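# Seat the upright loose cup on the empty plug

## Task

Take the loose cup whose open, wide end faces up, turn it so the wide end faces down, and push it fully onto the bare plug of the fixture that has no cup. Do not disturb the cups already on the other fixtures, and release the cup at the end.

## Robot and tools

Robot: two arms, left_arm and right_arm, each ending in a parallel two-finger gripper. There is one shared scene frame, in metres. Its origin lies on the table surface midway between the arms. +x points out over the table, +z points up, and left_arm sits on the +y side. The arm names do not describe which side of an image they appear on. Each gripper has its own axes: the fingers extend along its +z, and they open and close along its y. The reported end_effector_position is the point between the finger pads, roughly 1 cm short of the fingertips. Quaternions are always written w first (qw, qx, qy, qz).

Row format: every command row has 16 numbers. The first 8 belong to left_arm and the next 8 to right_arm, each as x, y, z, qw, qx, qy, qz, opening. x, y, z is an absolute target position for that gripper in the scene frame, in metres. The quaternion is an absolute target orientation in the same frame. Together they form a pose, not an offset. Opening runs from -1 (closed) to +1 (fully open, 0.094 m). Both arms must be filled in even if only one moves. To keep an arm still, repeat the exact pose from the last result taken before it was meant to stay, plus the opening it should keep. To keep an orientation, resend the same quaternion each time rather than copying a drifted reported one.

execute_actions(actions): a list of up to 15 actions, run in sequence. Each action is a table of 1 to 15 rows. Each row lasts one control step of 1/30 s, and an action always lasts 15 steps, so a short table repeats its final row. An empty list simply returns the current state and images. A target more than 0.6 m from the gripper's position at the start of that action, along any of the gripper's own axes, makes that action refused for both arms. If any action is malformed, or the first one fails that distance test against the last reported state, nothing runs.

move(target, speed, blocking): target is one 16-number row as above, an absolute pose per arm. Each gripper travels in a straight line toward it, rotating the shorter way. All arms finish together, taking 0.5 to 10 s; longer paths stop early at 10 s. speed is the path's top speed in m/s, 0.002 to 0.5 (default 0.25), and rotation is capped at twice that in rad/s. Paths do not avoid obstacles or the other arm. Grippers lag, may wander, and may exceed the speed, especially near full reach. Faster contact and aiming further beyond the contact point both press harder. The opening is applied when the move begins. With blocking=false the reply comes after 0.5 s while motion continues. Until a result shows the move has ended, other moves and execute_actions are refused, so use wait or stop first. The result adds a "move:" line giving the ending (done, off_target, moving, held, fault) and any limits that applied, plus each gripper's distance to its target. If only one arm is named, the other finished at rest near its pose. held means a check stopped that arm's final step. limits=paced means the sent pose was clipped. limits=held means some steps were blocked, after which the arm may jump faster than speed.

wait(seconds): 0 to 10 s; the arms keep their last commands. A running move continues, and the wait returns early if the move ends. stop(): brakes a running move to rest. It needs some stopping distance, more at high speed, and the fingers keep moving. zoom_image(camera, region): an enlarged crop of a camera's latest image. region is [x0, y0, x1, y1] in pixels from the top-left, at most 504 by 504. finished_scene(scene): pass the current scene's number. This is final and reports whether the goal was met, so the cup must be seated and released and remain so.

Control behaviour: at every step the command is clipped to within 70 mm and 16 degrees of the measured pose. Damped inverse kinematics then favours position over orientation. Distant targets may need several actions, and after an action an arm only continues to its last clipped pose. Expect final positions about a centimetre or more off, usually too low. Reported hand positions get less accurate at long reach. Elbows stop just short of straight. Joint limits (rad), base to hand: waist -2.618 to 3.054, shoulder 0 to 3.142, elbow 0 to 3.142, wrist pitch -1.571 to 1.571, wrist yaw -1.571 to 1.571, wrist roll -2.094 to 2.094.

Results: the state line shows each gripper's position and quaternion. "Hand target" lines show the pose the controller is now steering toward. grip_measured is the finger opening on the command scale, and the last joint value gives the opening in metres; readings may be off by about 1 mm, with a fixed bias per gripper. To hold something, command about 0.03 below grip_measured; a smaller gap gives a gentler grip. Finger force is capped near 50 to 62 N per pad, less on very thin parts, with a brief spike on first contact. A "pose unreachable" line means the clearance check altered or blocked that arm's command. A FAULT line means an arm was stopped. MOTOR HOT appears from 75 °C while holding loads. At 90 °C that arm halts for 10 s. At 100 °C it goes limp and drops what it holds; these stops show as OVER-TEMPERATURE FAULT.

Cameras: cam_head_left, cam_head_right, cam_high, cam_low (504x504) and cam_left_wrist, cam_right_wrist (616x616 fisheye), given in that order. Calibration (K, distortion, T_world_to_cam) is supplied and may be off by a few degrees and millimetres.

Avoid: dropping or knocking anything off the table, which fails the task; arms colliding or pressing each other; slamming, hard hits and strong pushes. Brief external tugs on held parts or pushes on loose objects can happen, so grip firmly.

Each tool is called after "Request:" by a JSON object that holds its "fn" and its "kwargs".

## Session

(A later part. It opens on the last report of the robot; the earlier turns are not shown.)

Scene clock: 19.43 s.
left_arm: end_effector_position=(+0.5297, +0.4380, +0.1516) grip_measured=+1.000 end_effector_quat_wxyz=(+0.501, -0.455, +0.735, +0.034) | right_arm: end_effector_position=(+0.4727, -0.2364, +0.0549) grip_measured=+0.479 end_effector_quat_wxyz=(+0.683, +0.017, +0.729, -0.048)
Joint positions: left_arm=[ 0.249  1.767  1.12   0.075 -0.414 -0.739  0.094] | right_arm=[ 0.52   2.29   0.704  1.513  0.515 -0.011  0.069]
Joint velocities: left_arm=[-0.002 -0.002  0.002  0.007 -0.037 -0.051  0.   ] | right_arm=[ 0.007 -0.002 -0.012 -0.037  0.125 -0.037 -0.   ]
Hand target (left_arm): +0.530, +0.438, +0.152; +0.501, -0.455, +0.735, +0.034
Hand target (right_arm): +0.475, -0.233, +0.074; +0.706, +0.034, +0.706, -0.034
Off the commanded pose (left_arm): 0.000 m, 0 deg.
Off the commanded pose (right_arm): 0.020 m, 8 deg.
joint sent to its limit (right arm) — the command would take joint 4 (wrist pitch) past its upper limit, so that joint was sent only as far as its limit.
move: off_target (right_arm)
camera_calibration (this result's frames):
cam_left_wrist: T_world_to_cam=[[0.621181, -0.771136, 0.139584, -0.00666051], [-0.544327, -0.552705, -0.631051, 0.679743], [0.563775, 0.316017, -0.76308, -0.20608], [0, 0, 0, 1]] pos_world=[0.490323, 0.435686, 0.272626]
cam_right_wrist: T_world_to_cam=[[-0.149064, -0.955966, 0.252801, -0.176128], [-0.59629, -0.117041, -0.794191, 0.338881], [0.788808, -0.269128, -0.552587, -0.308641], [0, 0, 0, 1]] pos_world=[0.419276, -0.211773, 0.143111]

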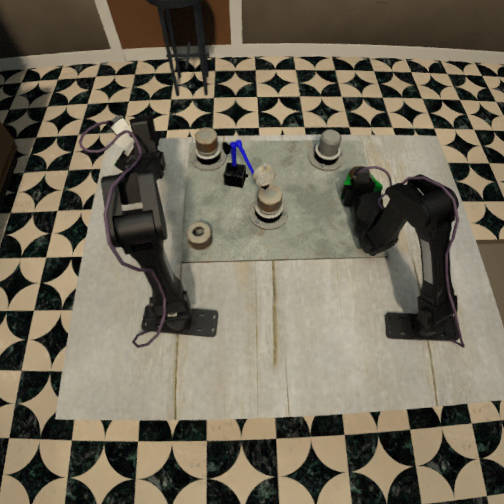

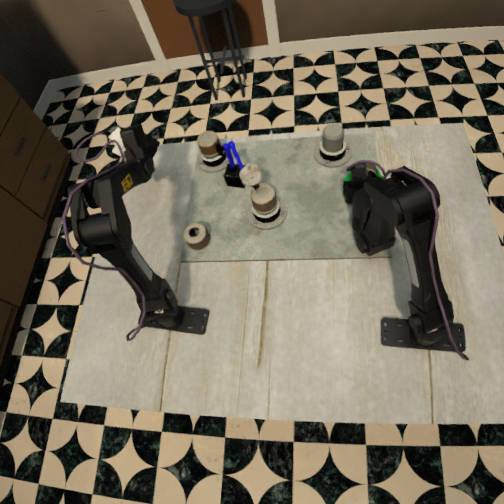

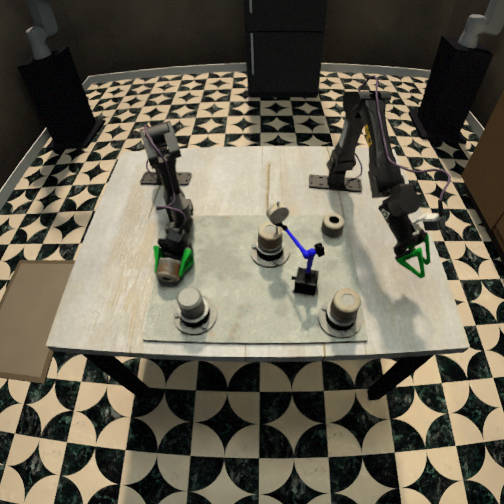

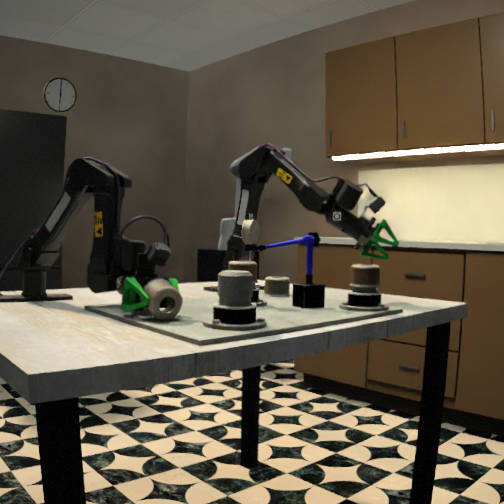

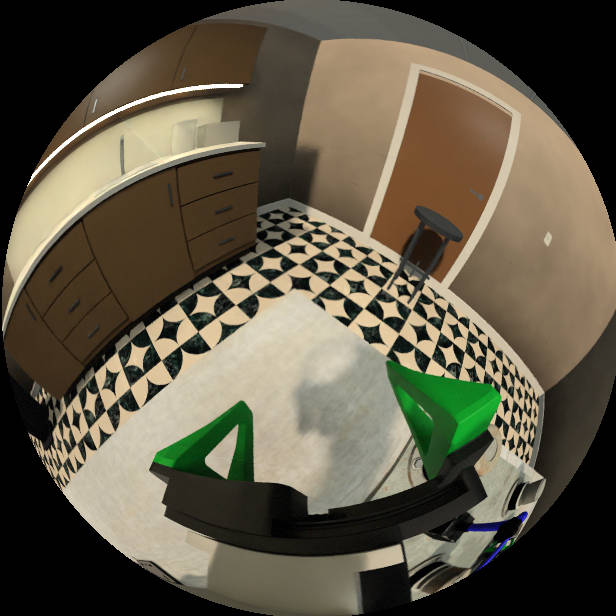

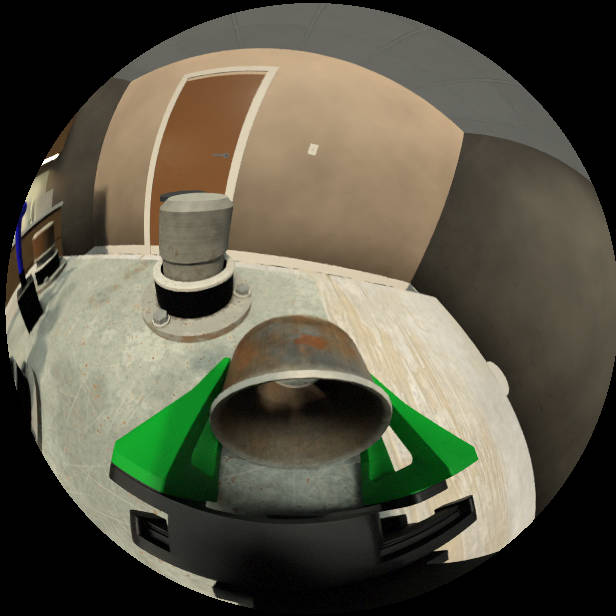

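Request:
{"fn": "execute_actions", "kwargs": {"actions": [[[0.5297, 0.4380, 0.1516, 0.501, -0.455, 0.735, 0.034, 1, 0.475, -0.233, 0.072, 0.706, 0.034, 0.706, -0.034, 0.62]], [[0.5297, 0.4380, 0.1516, 0.501, -0.455, 0.735, 0.034, 1, 0.475, -0.233, 0.072, 0.706, 0.034, 0.706, -0.034, 0.62]]]}}

Request:
{"fn": "zoom_image", "kwargs": {"camera": "cam_low", "region": [70, 220, 230, 340]}}

Scene clock: 21.10 s.
left_arm: end_effector_position=(+0.5297, +0.4380, +0.1516) grip_measured=+1.000 end_effector_quat_wxyz=(+0.501, -0.455, +0.735, +0.034) | right_arm: end_effector_position=(+0.4731, -0.2366, +0.0641) grip_measured=+0.617 end_effector_quat_wxyz=(+0.696, +0.026, +0.717, -0.041)
Joint positions: left_arm=[ 0.249  1.767  1.12   0.075 -0.414 -0.739  0.094] | right_arm=[ 0.52   2.29   0.704  1.554  0.517 -0.008  0.076]
Joint velocities: left_arm=[-0.007 -0.017  0.002 -0.095  0.037 -0.037  0.   ] | right_arm=[-0.007  0.007 -0.002 -0.066 -0.066  0.037 -0.   ]
Hand target (left_arm): +0.530, +0.438, +0.152; +0.501, -0.455, +0.735, +0.034
Hand target (right_arm): +0.475, -0.233, +0.072; +0.705, +0.034, +0.707, -0.034
Off the commanded pose (left_arm): 0.000 m, 0 deg.
Off the commanded pose (right_arm): 0.009 m, 2 deg.
joint sent to its limit (right arm) — the command would take joint 4 (wrist pitch) past its upper limit, so that joint was sent only as far as its limit.
camera_calibration (this result's frames):
cam_left_wrist: T_world_to_cam=[[0.621181, -0.771136, 0.139584, -0.00666051], [-0.544327, -0.552705, -0.631051, 0.679743], [0.563775, 0.316017, -0.76308, -0.20608], [0, 0, 0, 1]] pos_world=[0.490323, 0.435686, 0.272626]
cam_right_wrist: T_world_to_cam=[[-0.160441, -0.960406, 0.22777, -0.17265], [-0.566239, -0.0994556, -0.818219, 0.337891], [0.808475, -0.260248, -0.527862, -0.312726], [0, 0, 0, 1]] pos_world=[0.416458, -0.213596, 0.150717]

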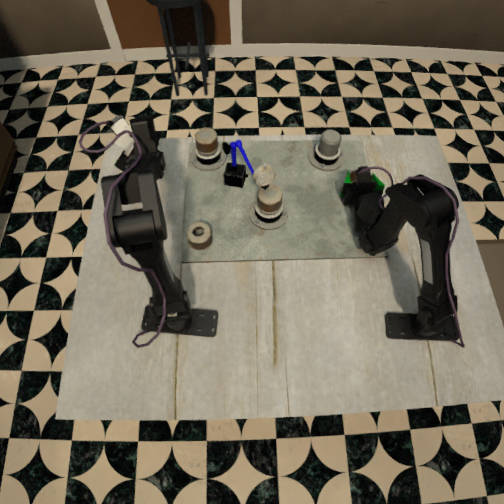

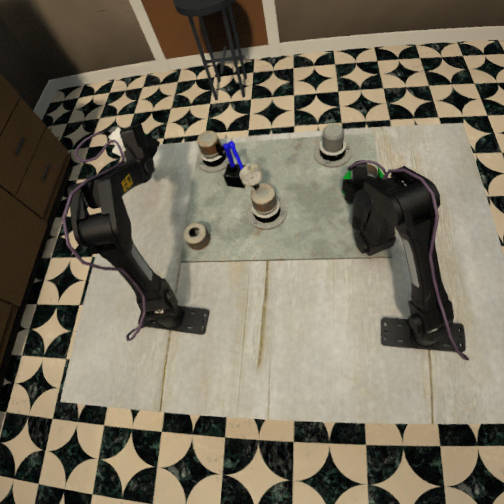

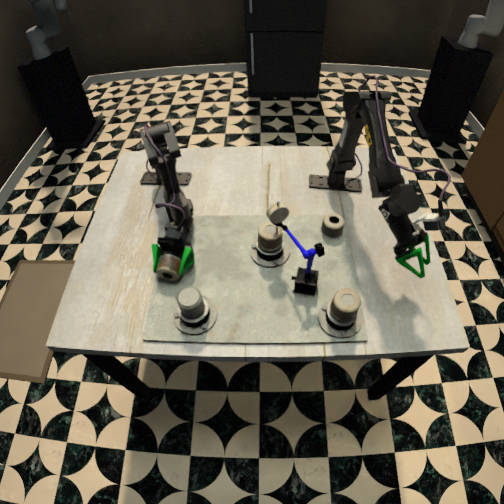

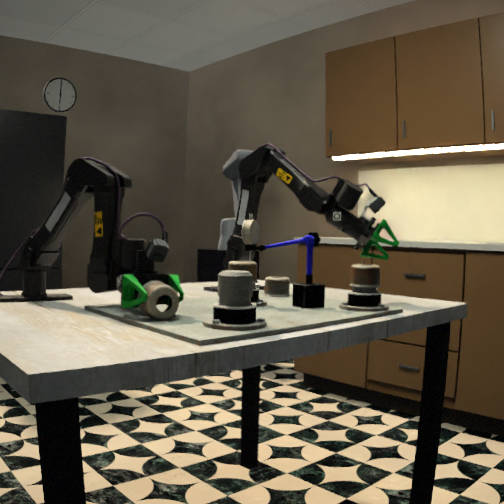

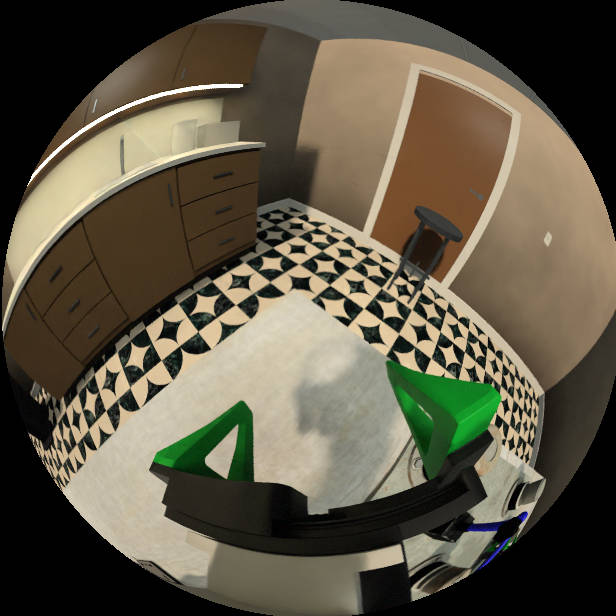

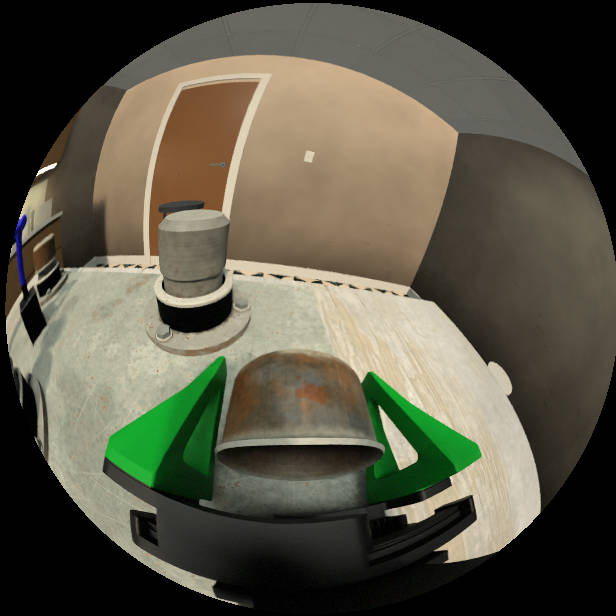

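Region (70, 220, 230, 340) of cam_low's 504x504 image, scaled by 3.150, with more detail than that image has; it fills the top 378 rows of this view, and the rest is white.

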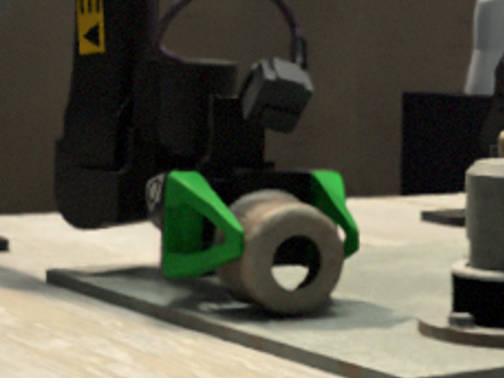

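Request:
{"fn": "execute_actions", "kwargs": {"actions": []}}

Scene clock: 23.50 s.
left_arm: end_effector_position=(+0.5297, +0.4380, +0.1516) grip_measured=+1.000 end_effector_quat_wxyz=(+0.501, -0.455, +0.735, +0.034) | right_arm: end_effector_position=(+0.4731, -0.2366, +0.0641) grip_measured=+0.617 end_effector_quat_wxyz=(+0.696, +0.026, +0.717, -0.041)
Joint positions: left_arm=[ 0.249  1.767  1.12   0.075 -0.414 -0.739  0.094] | right_arm=[ 0.52   2.29   0.704  1.554  0.517 -0.008  0.076]
Joint velocities: left_arm=[-0.002  0.002 -0.007  0.007 -0.037  0.022  0.   ] | right_arm=[-0.007 -0.002 -0.012 -0.066  0.007 -0.007  0.001]
Hand target (left_arm): +0.530, +0.438, +0.152; +0.501, -0.455, +0.735, +0.034
Hand target (right_arm): +0.475, -0.233, +0.072; +0.705, +0.034, +0.707, -0.034
Off the commanded pose (left_arm): 0.000 m, 0 deg.
Off the commanded pose (right_arm): 0.009 m, 2 deg.
camera_calibration (this result's frames):
cam_left_wrist: T_world_to_cam=[[0.621181, -0.771136, 0.139584, -0.00666051], [-0.544327, -0.552705, -0.631051, 0.679743], [0.563775, 0.316017, -0.76308, -0.20608], [0, 0, 0, 1]] pos_world=[0.490323, 0.435686, 0.272626]
cam_right_wrist: T_world_to_cam=[[-0.160441, -0.960406, 0.22777, -0.17265], [-0.566239, -0.0994556, -0.818219, 0.337891], [0.808475, -0.260248, -0.527862, -0.312726], [0, 0, 0, 1]] pos_world=[0.416458, -0.213596, 0.150717]

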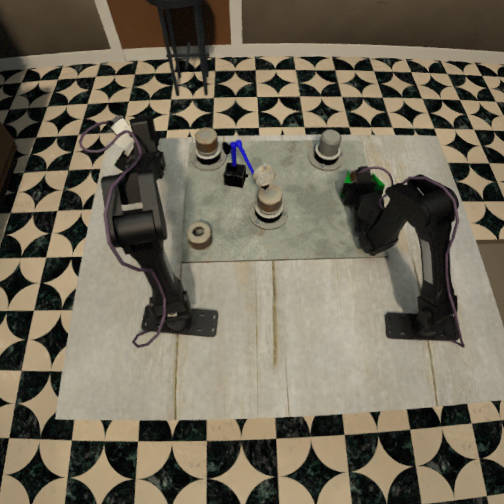

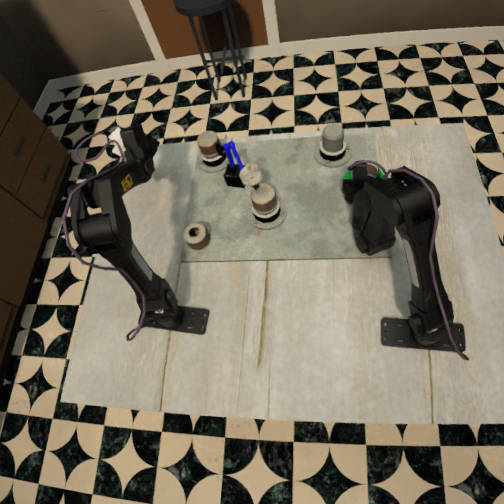

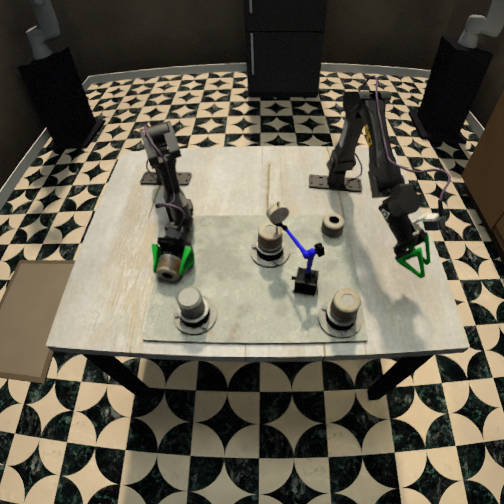

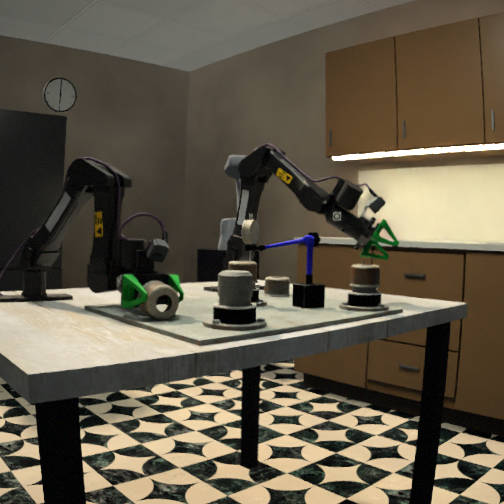

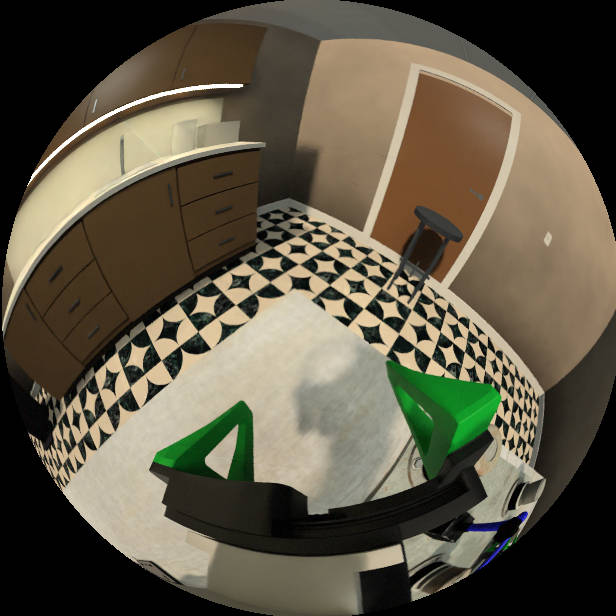

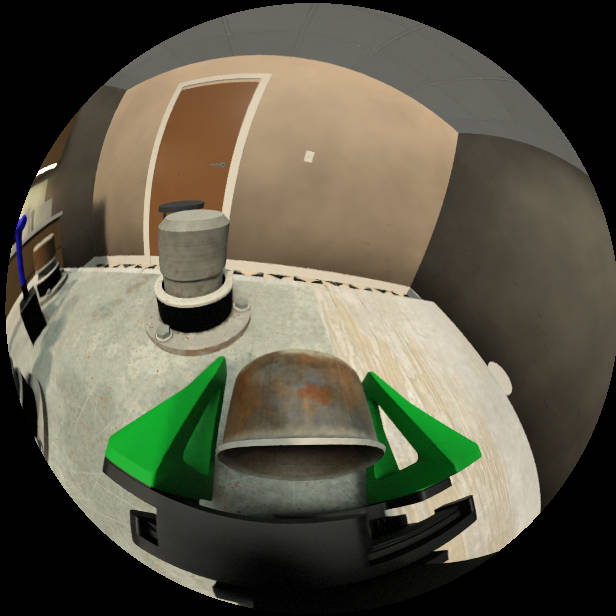

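Request:
{"fn": "move", "kwargs": {"target": [0.5297, 0.4380, 0.1516, 0.501, -0.455, 0.735, 0.034, 1, 0.46, -0.237, 0.095, 0, 0.04362, 0.99905, 0, 1], "speed": 0.3}}

Scene clock: 27.87 s.
left_arm: end_effector_position=(+0.5297, +0.4380, +0.1516) grip_measured=+1.000 end_effector_quat_wxyz=(+0.501, -0.455, +0.735, +0.034) | right_arm: end_effector_position=(+0.4543, -0.2373, +0.0875) grip_measured=+1.000 end_effector_quat_wxyz=(-0.009, +0.048, +0.999, +0.004)
Joint positions: left_arm=[ 0.249  1.767  1.12   0.075 -0.414 -0.739  0.094] | right_arm=[ 0.339  2.435  2.377 -1.528 -0.013  0.338  0.094]
Joint velocities: left_arm=[ 0.002  0.007  0.017 -0.007  0.022  0.007  0.   ] | right_arm=[-0.012 -0.002  0.012  0.022  0.022  0.007  0.   ]
Hand target (left_arm): +0.530, +0.438, +0.152; +0.501, -0.455, +0.735, +0.034
Hand target (right_arm): +0.458, -0.238, +0.096; -0.001, +0.047, +0.999, +0.012
Off the commanded pose (left_arm): 0.000 m, 0 deg.
Off the commanded pose (right_arm): 0.009 m, 1 deg.
move: done
camera_calibration (this result's frames):
cam_left_wrist: T_world_to_cam=[[0.621181, -0.771136, 0.139584, -0.00666051], [-0.544327, -0.552705, -0.631051, 0.679743], [0.563775, 0.316017, -0.76308, -0.20608], [0, 0, 0, 1]] pos_world=[0.490323, 0.435686, 0.272626]
cam_right_wrist: T_world_to_cam=[[0.109527, -0.991925, 0.0639451, -0.297472], [-0.836218, -0.0571743, 0.545409, 0.359777], [-0.537349, -0.113209, -0.835727, 0.387908], [0, 0, 0, 1]] pos_world=[0.541875, -0.230585, 0.146981]

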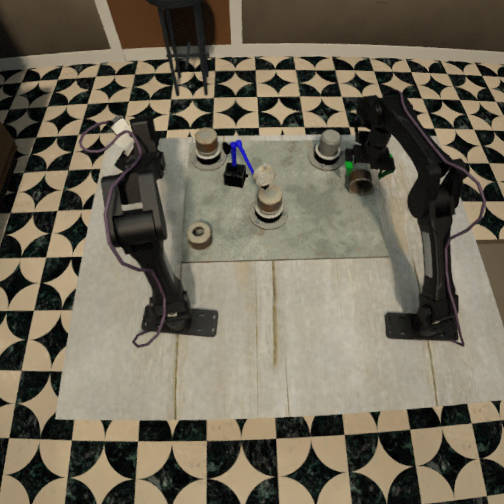

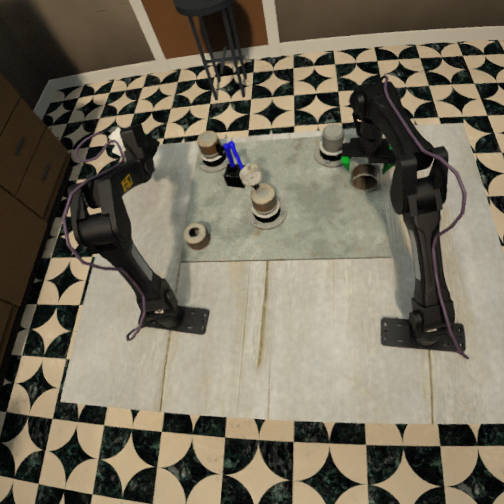

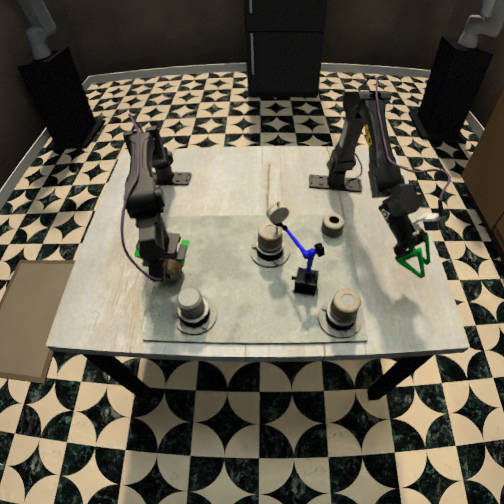

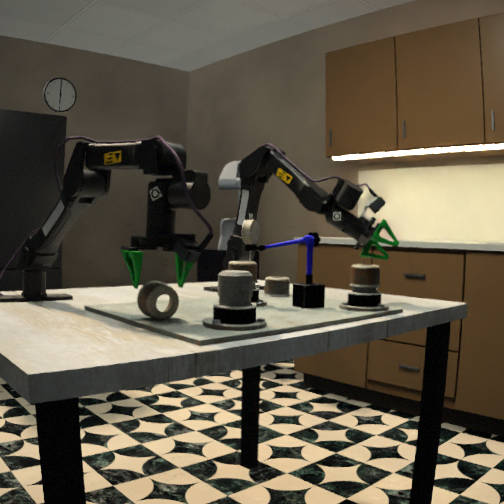

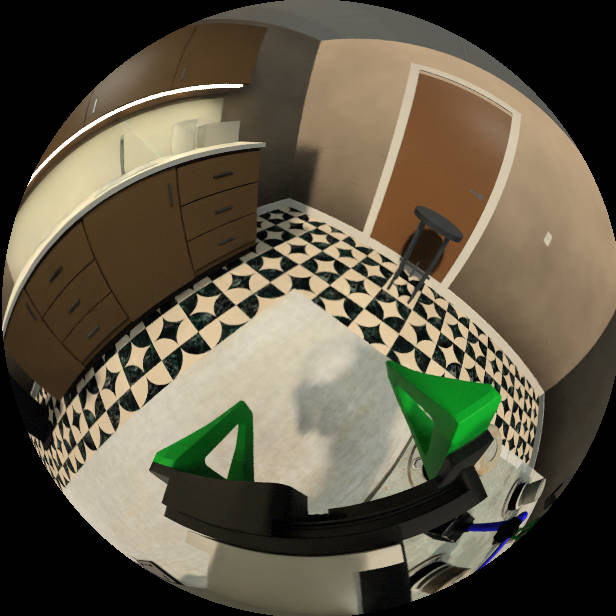

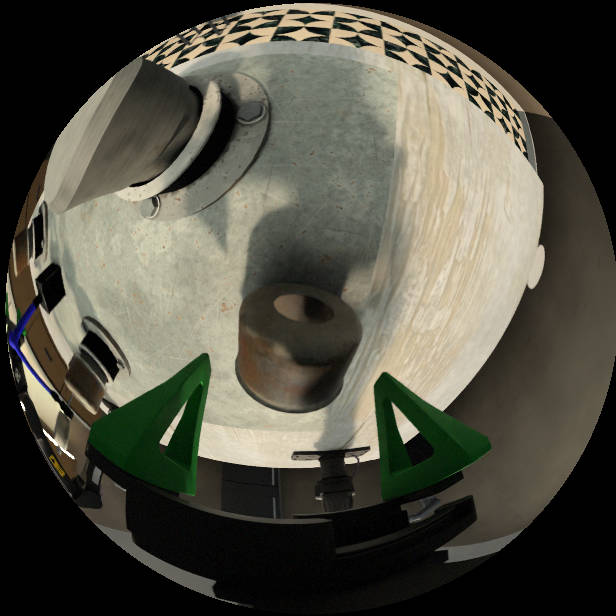

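Request:
{"fn": "move", "kwargs": {"target": [0.5297, 0.4380, 0.1516, 0.501, -0.455, 0.735, 0.034, 1, 0.458, -0.239, 0.048, 0, 0.04362, 0.99905, 0, 1], "speed": 0.1}}

Request:
{"fn": "move", "kwargs": {"target": [0.5297, 0.4380, 0.1516, 0.501, -0.455, 0.735, 0.034, 1, 0.458, -0.239, 0.048, 0, 0.04362, 0.99905, 0, 0.4], "speed": 0.1}}

Scene clock: 31.50 s.
left_arm: end_effector_position=(+0.5297, +0.4380, +0.1516) grip_measured=+1.000 end_effector_quat_wxyz=(+0.501, -0.455, +0.735, +0.034) | right_arm: end_effector_position=(+0.4567, -0.2370, +0.0419) grip_measured=+1.000 end_effector_quat_wxyz=(-0.012, +0.047, +0.999, +0.002)
Joint positions: left_arm=[ 0.249  1.767  1.12   0.075 -0.414 -0.739  0.094] | right_arm=[ 0.339  2.435  2.195 -1.354 -0.012  0.337  0.094]
Joint velocities: left_arm=[ 0.007 -0.012  0.022  0.007 -0.022 -0.066  0.   ] | right_arm=[-0.012 -0.012 -0.007  0.037 -0.022 -0.007  0.   ]
Hand target (left_arm): +0.530, +0.438, +0.152; +0.501, -0.455, +0.735, +0.034
Hand target (right_arm): +0.458, -0.239, +0.048; -0.001, +0.044, +0.999, -0.000
Off the commanded pose (left_arm): 0.000 m, 0 deg.
Off the commanded pose (right_arm): 0.007 m, 2 deg.
move: done
camera_calibration (this result's frames):
cam_left_wrist: T_world_to_cam=[[0.621181, -0.771136, 0.139584, -0.00666051], [-0.544327, -0.552705, -0.631051, 0.679743], [0.563775, 0.316017, -0.76308, -0.20608], [0, 0, 0, 1]] pos_world=[0.490323, 0.435686, 0.272626]
cam_right_wrist: T_world_to_cam=[[0.111124, -0.991587, 0.0663793, -0.295261], [-0.832499, -0.0564006, 0.551149, 0.384913], [-0.542768, -0.116507, -0.831763, 0.352635], [0, 0, 0, 1]] pos_world=[0.54465, -0.229983, 0.100764]

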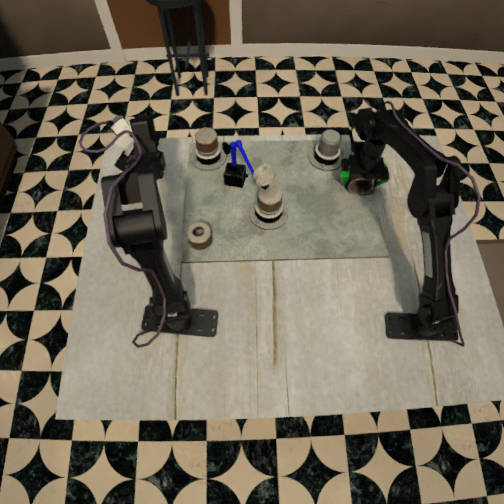

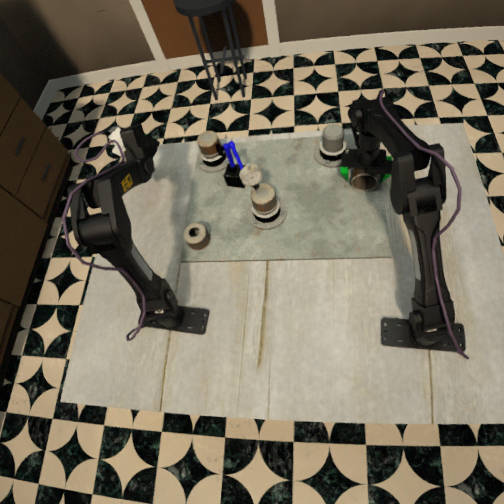

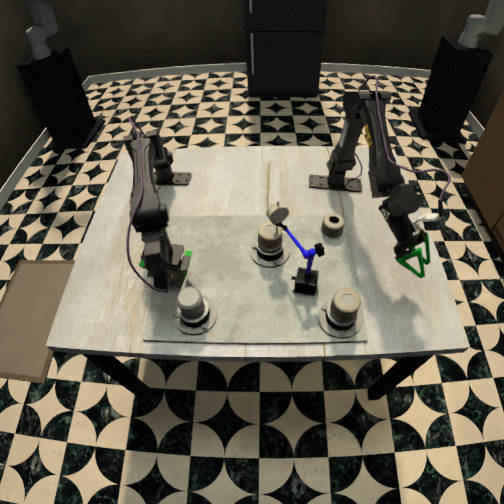

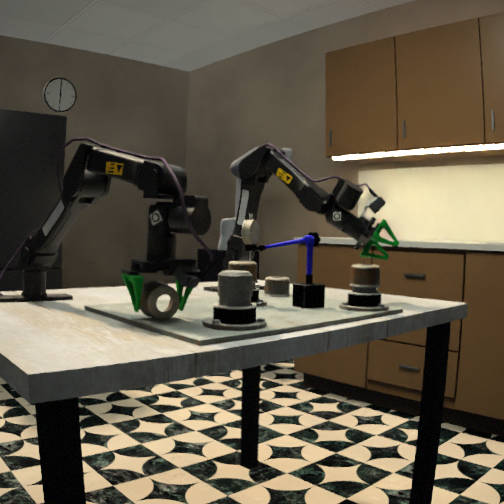

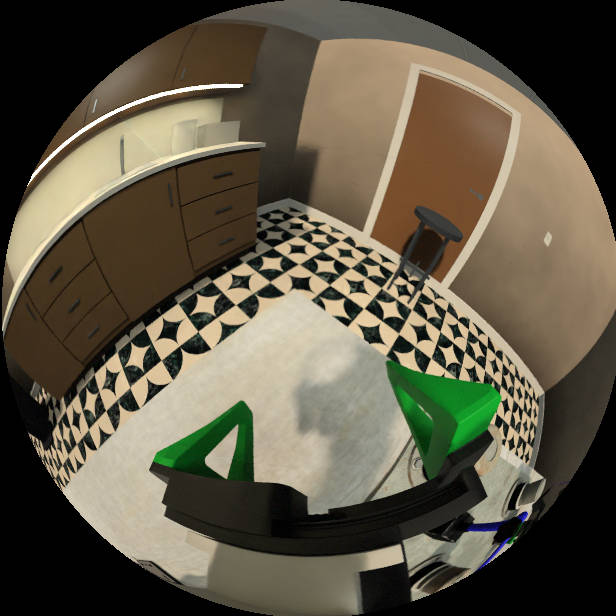

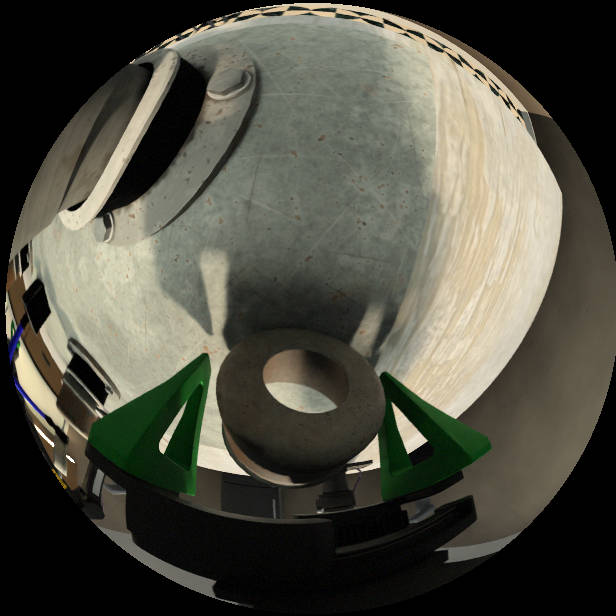

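Scene clock: 32.20 s.
left_arm: end_effector_position=(+0.5297, +0.4380, +0.1516) grip_measured=+1.000 end_effector_quat_wxyz=(+0.501, -0.455, +0.735, +0.034) | right_arm: end_effector_position=(+0.4568, -0.2371, +0.0419) grip_measured=+0.476 end_effector_quat_wxyz=(-0.012, +0.047, +0.999, +0.002)
Joint positions: left_arm=[ 0.249  1.767  1.12   0.075 -0.414 -0.739  0.094] | right_arm=[ 0.339  2.435  2.195 -1.354 -0.011  0.337  0.069]
Joint velocities: left_arm=[ 0.007 -0.002 -0.017  0.007 -0.037 -0.022  0.   ] | right_arm=[ 0.017  0.007 -0.022 -0.037  0.022  0.007  0.001]
Hand target (left_arm): +0.530, +0.438, +0.152; +0.501, -0.455, +0.735, +0.034
Hand target (right_arm): +0.458, -0.239, +0.048; -0.001, +0.044, +0.999, -0.000
Off the commanded pose (left_arm): 0.000 m, 0 deg.
Off the commanded pose (right_arm): 0.007 m, 1 deg.
move: done
camera_calibration (this result's frames):
cam_left_wrist: T_world_to_cam=[[0.621181, -0.771136, 0.139584, -0.00666051], [-0.544327, -0.552705, -0.631051, 0.679743], [0.563775, 0.316017, -0.76308, -0.20608], [0, 0, 0, 1]] pos_world=[0.490323, 0.435686, 0.272626]
cam_right_wrist: T_world_to_cam=[[0.111127, -0.991562, 0.0667566, -0.295339], [-0.832549, -0.0562036, 0.551093, 0.384995], [-0.542691, -0.116819, -0.831769, 0.352527], [0, 0, 0, 1]] pos_world=[0.54466, -0.230026, 0.100768]

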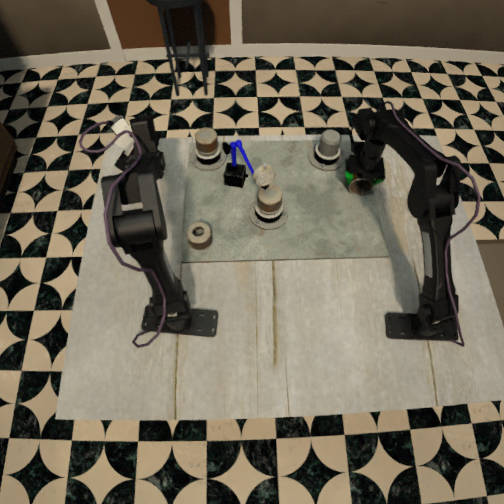

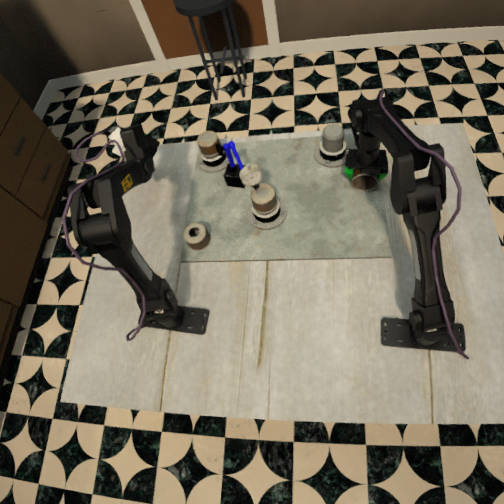

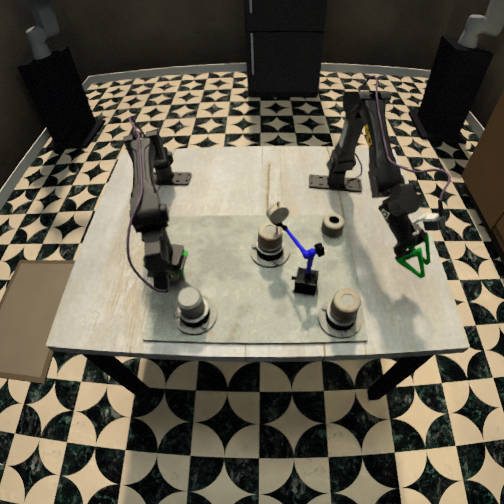

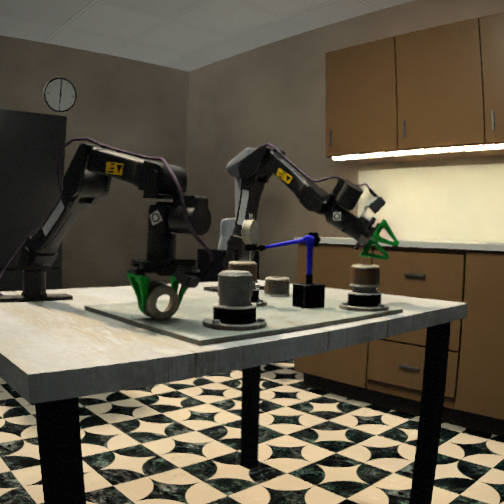

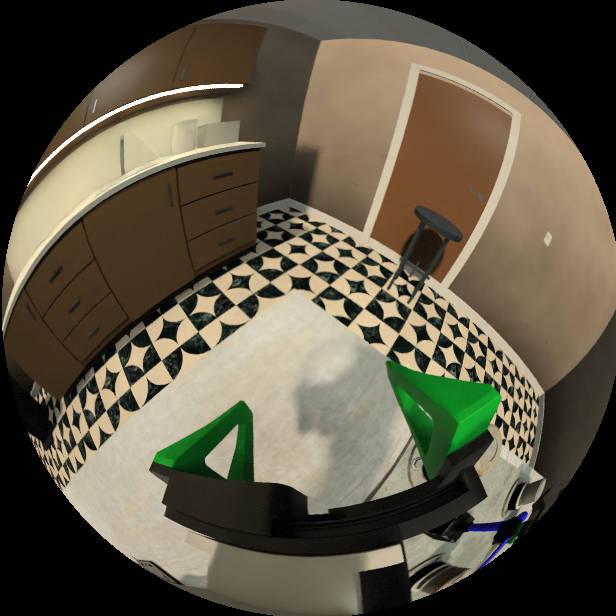

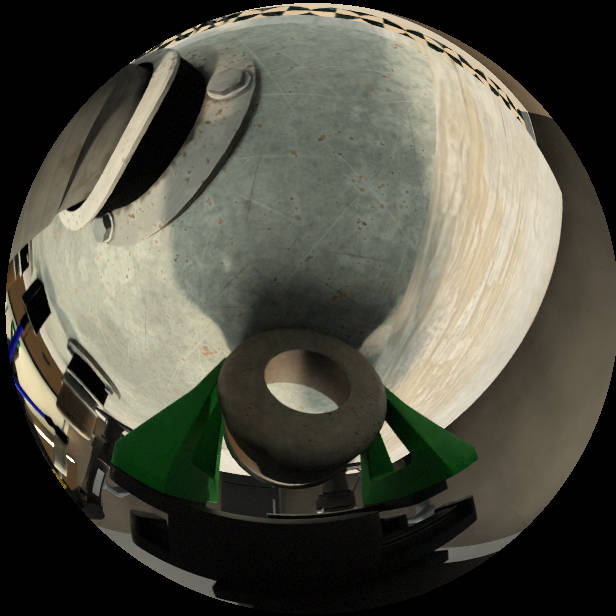

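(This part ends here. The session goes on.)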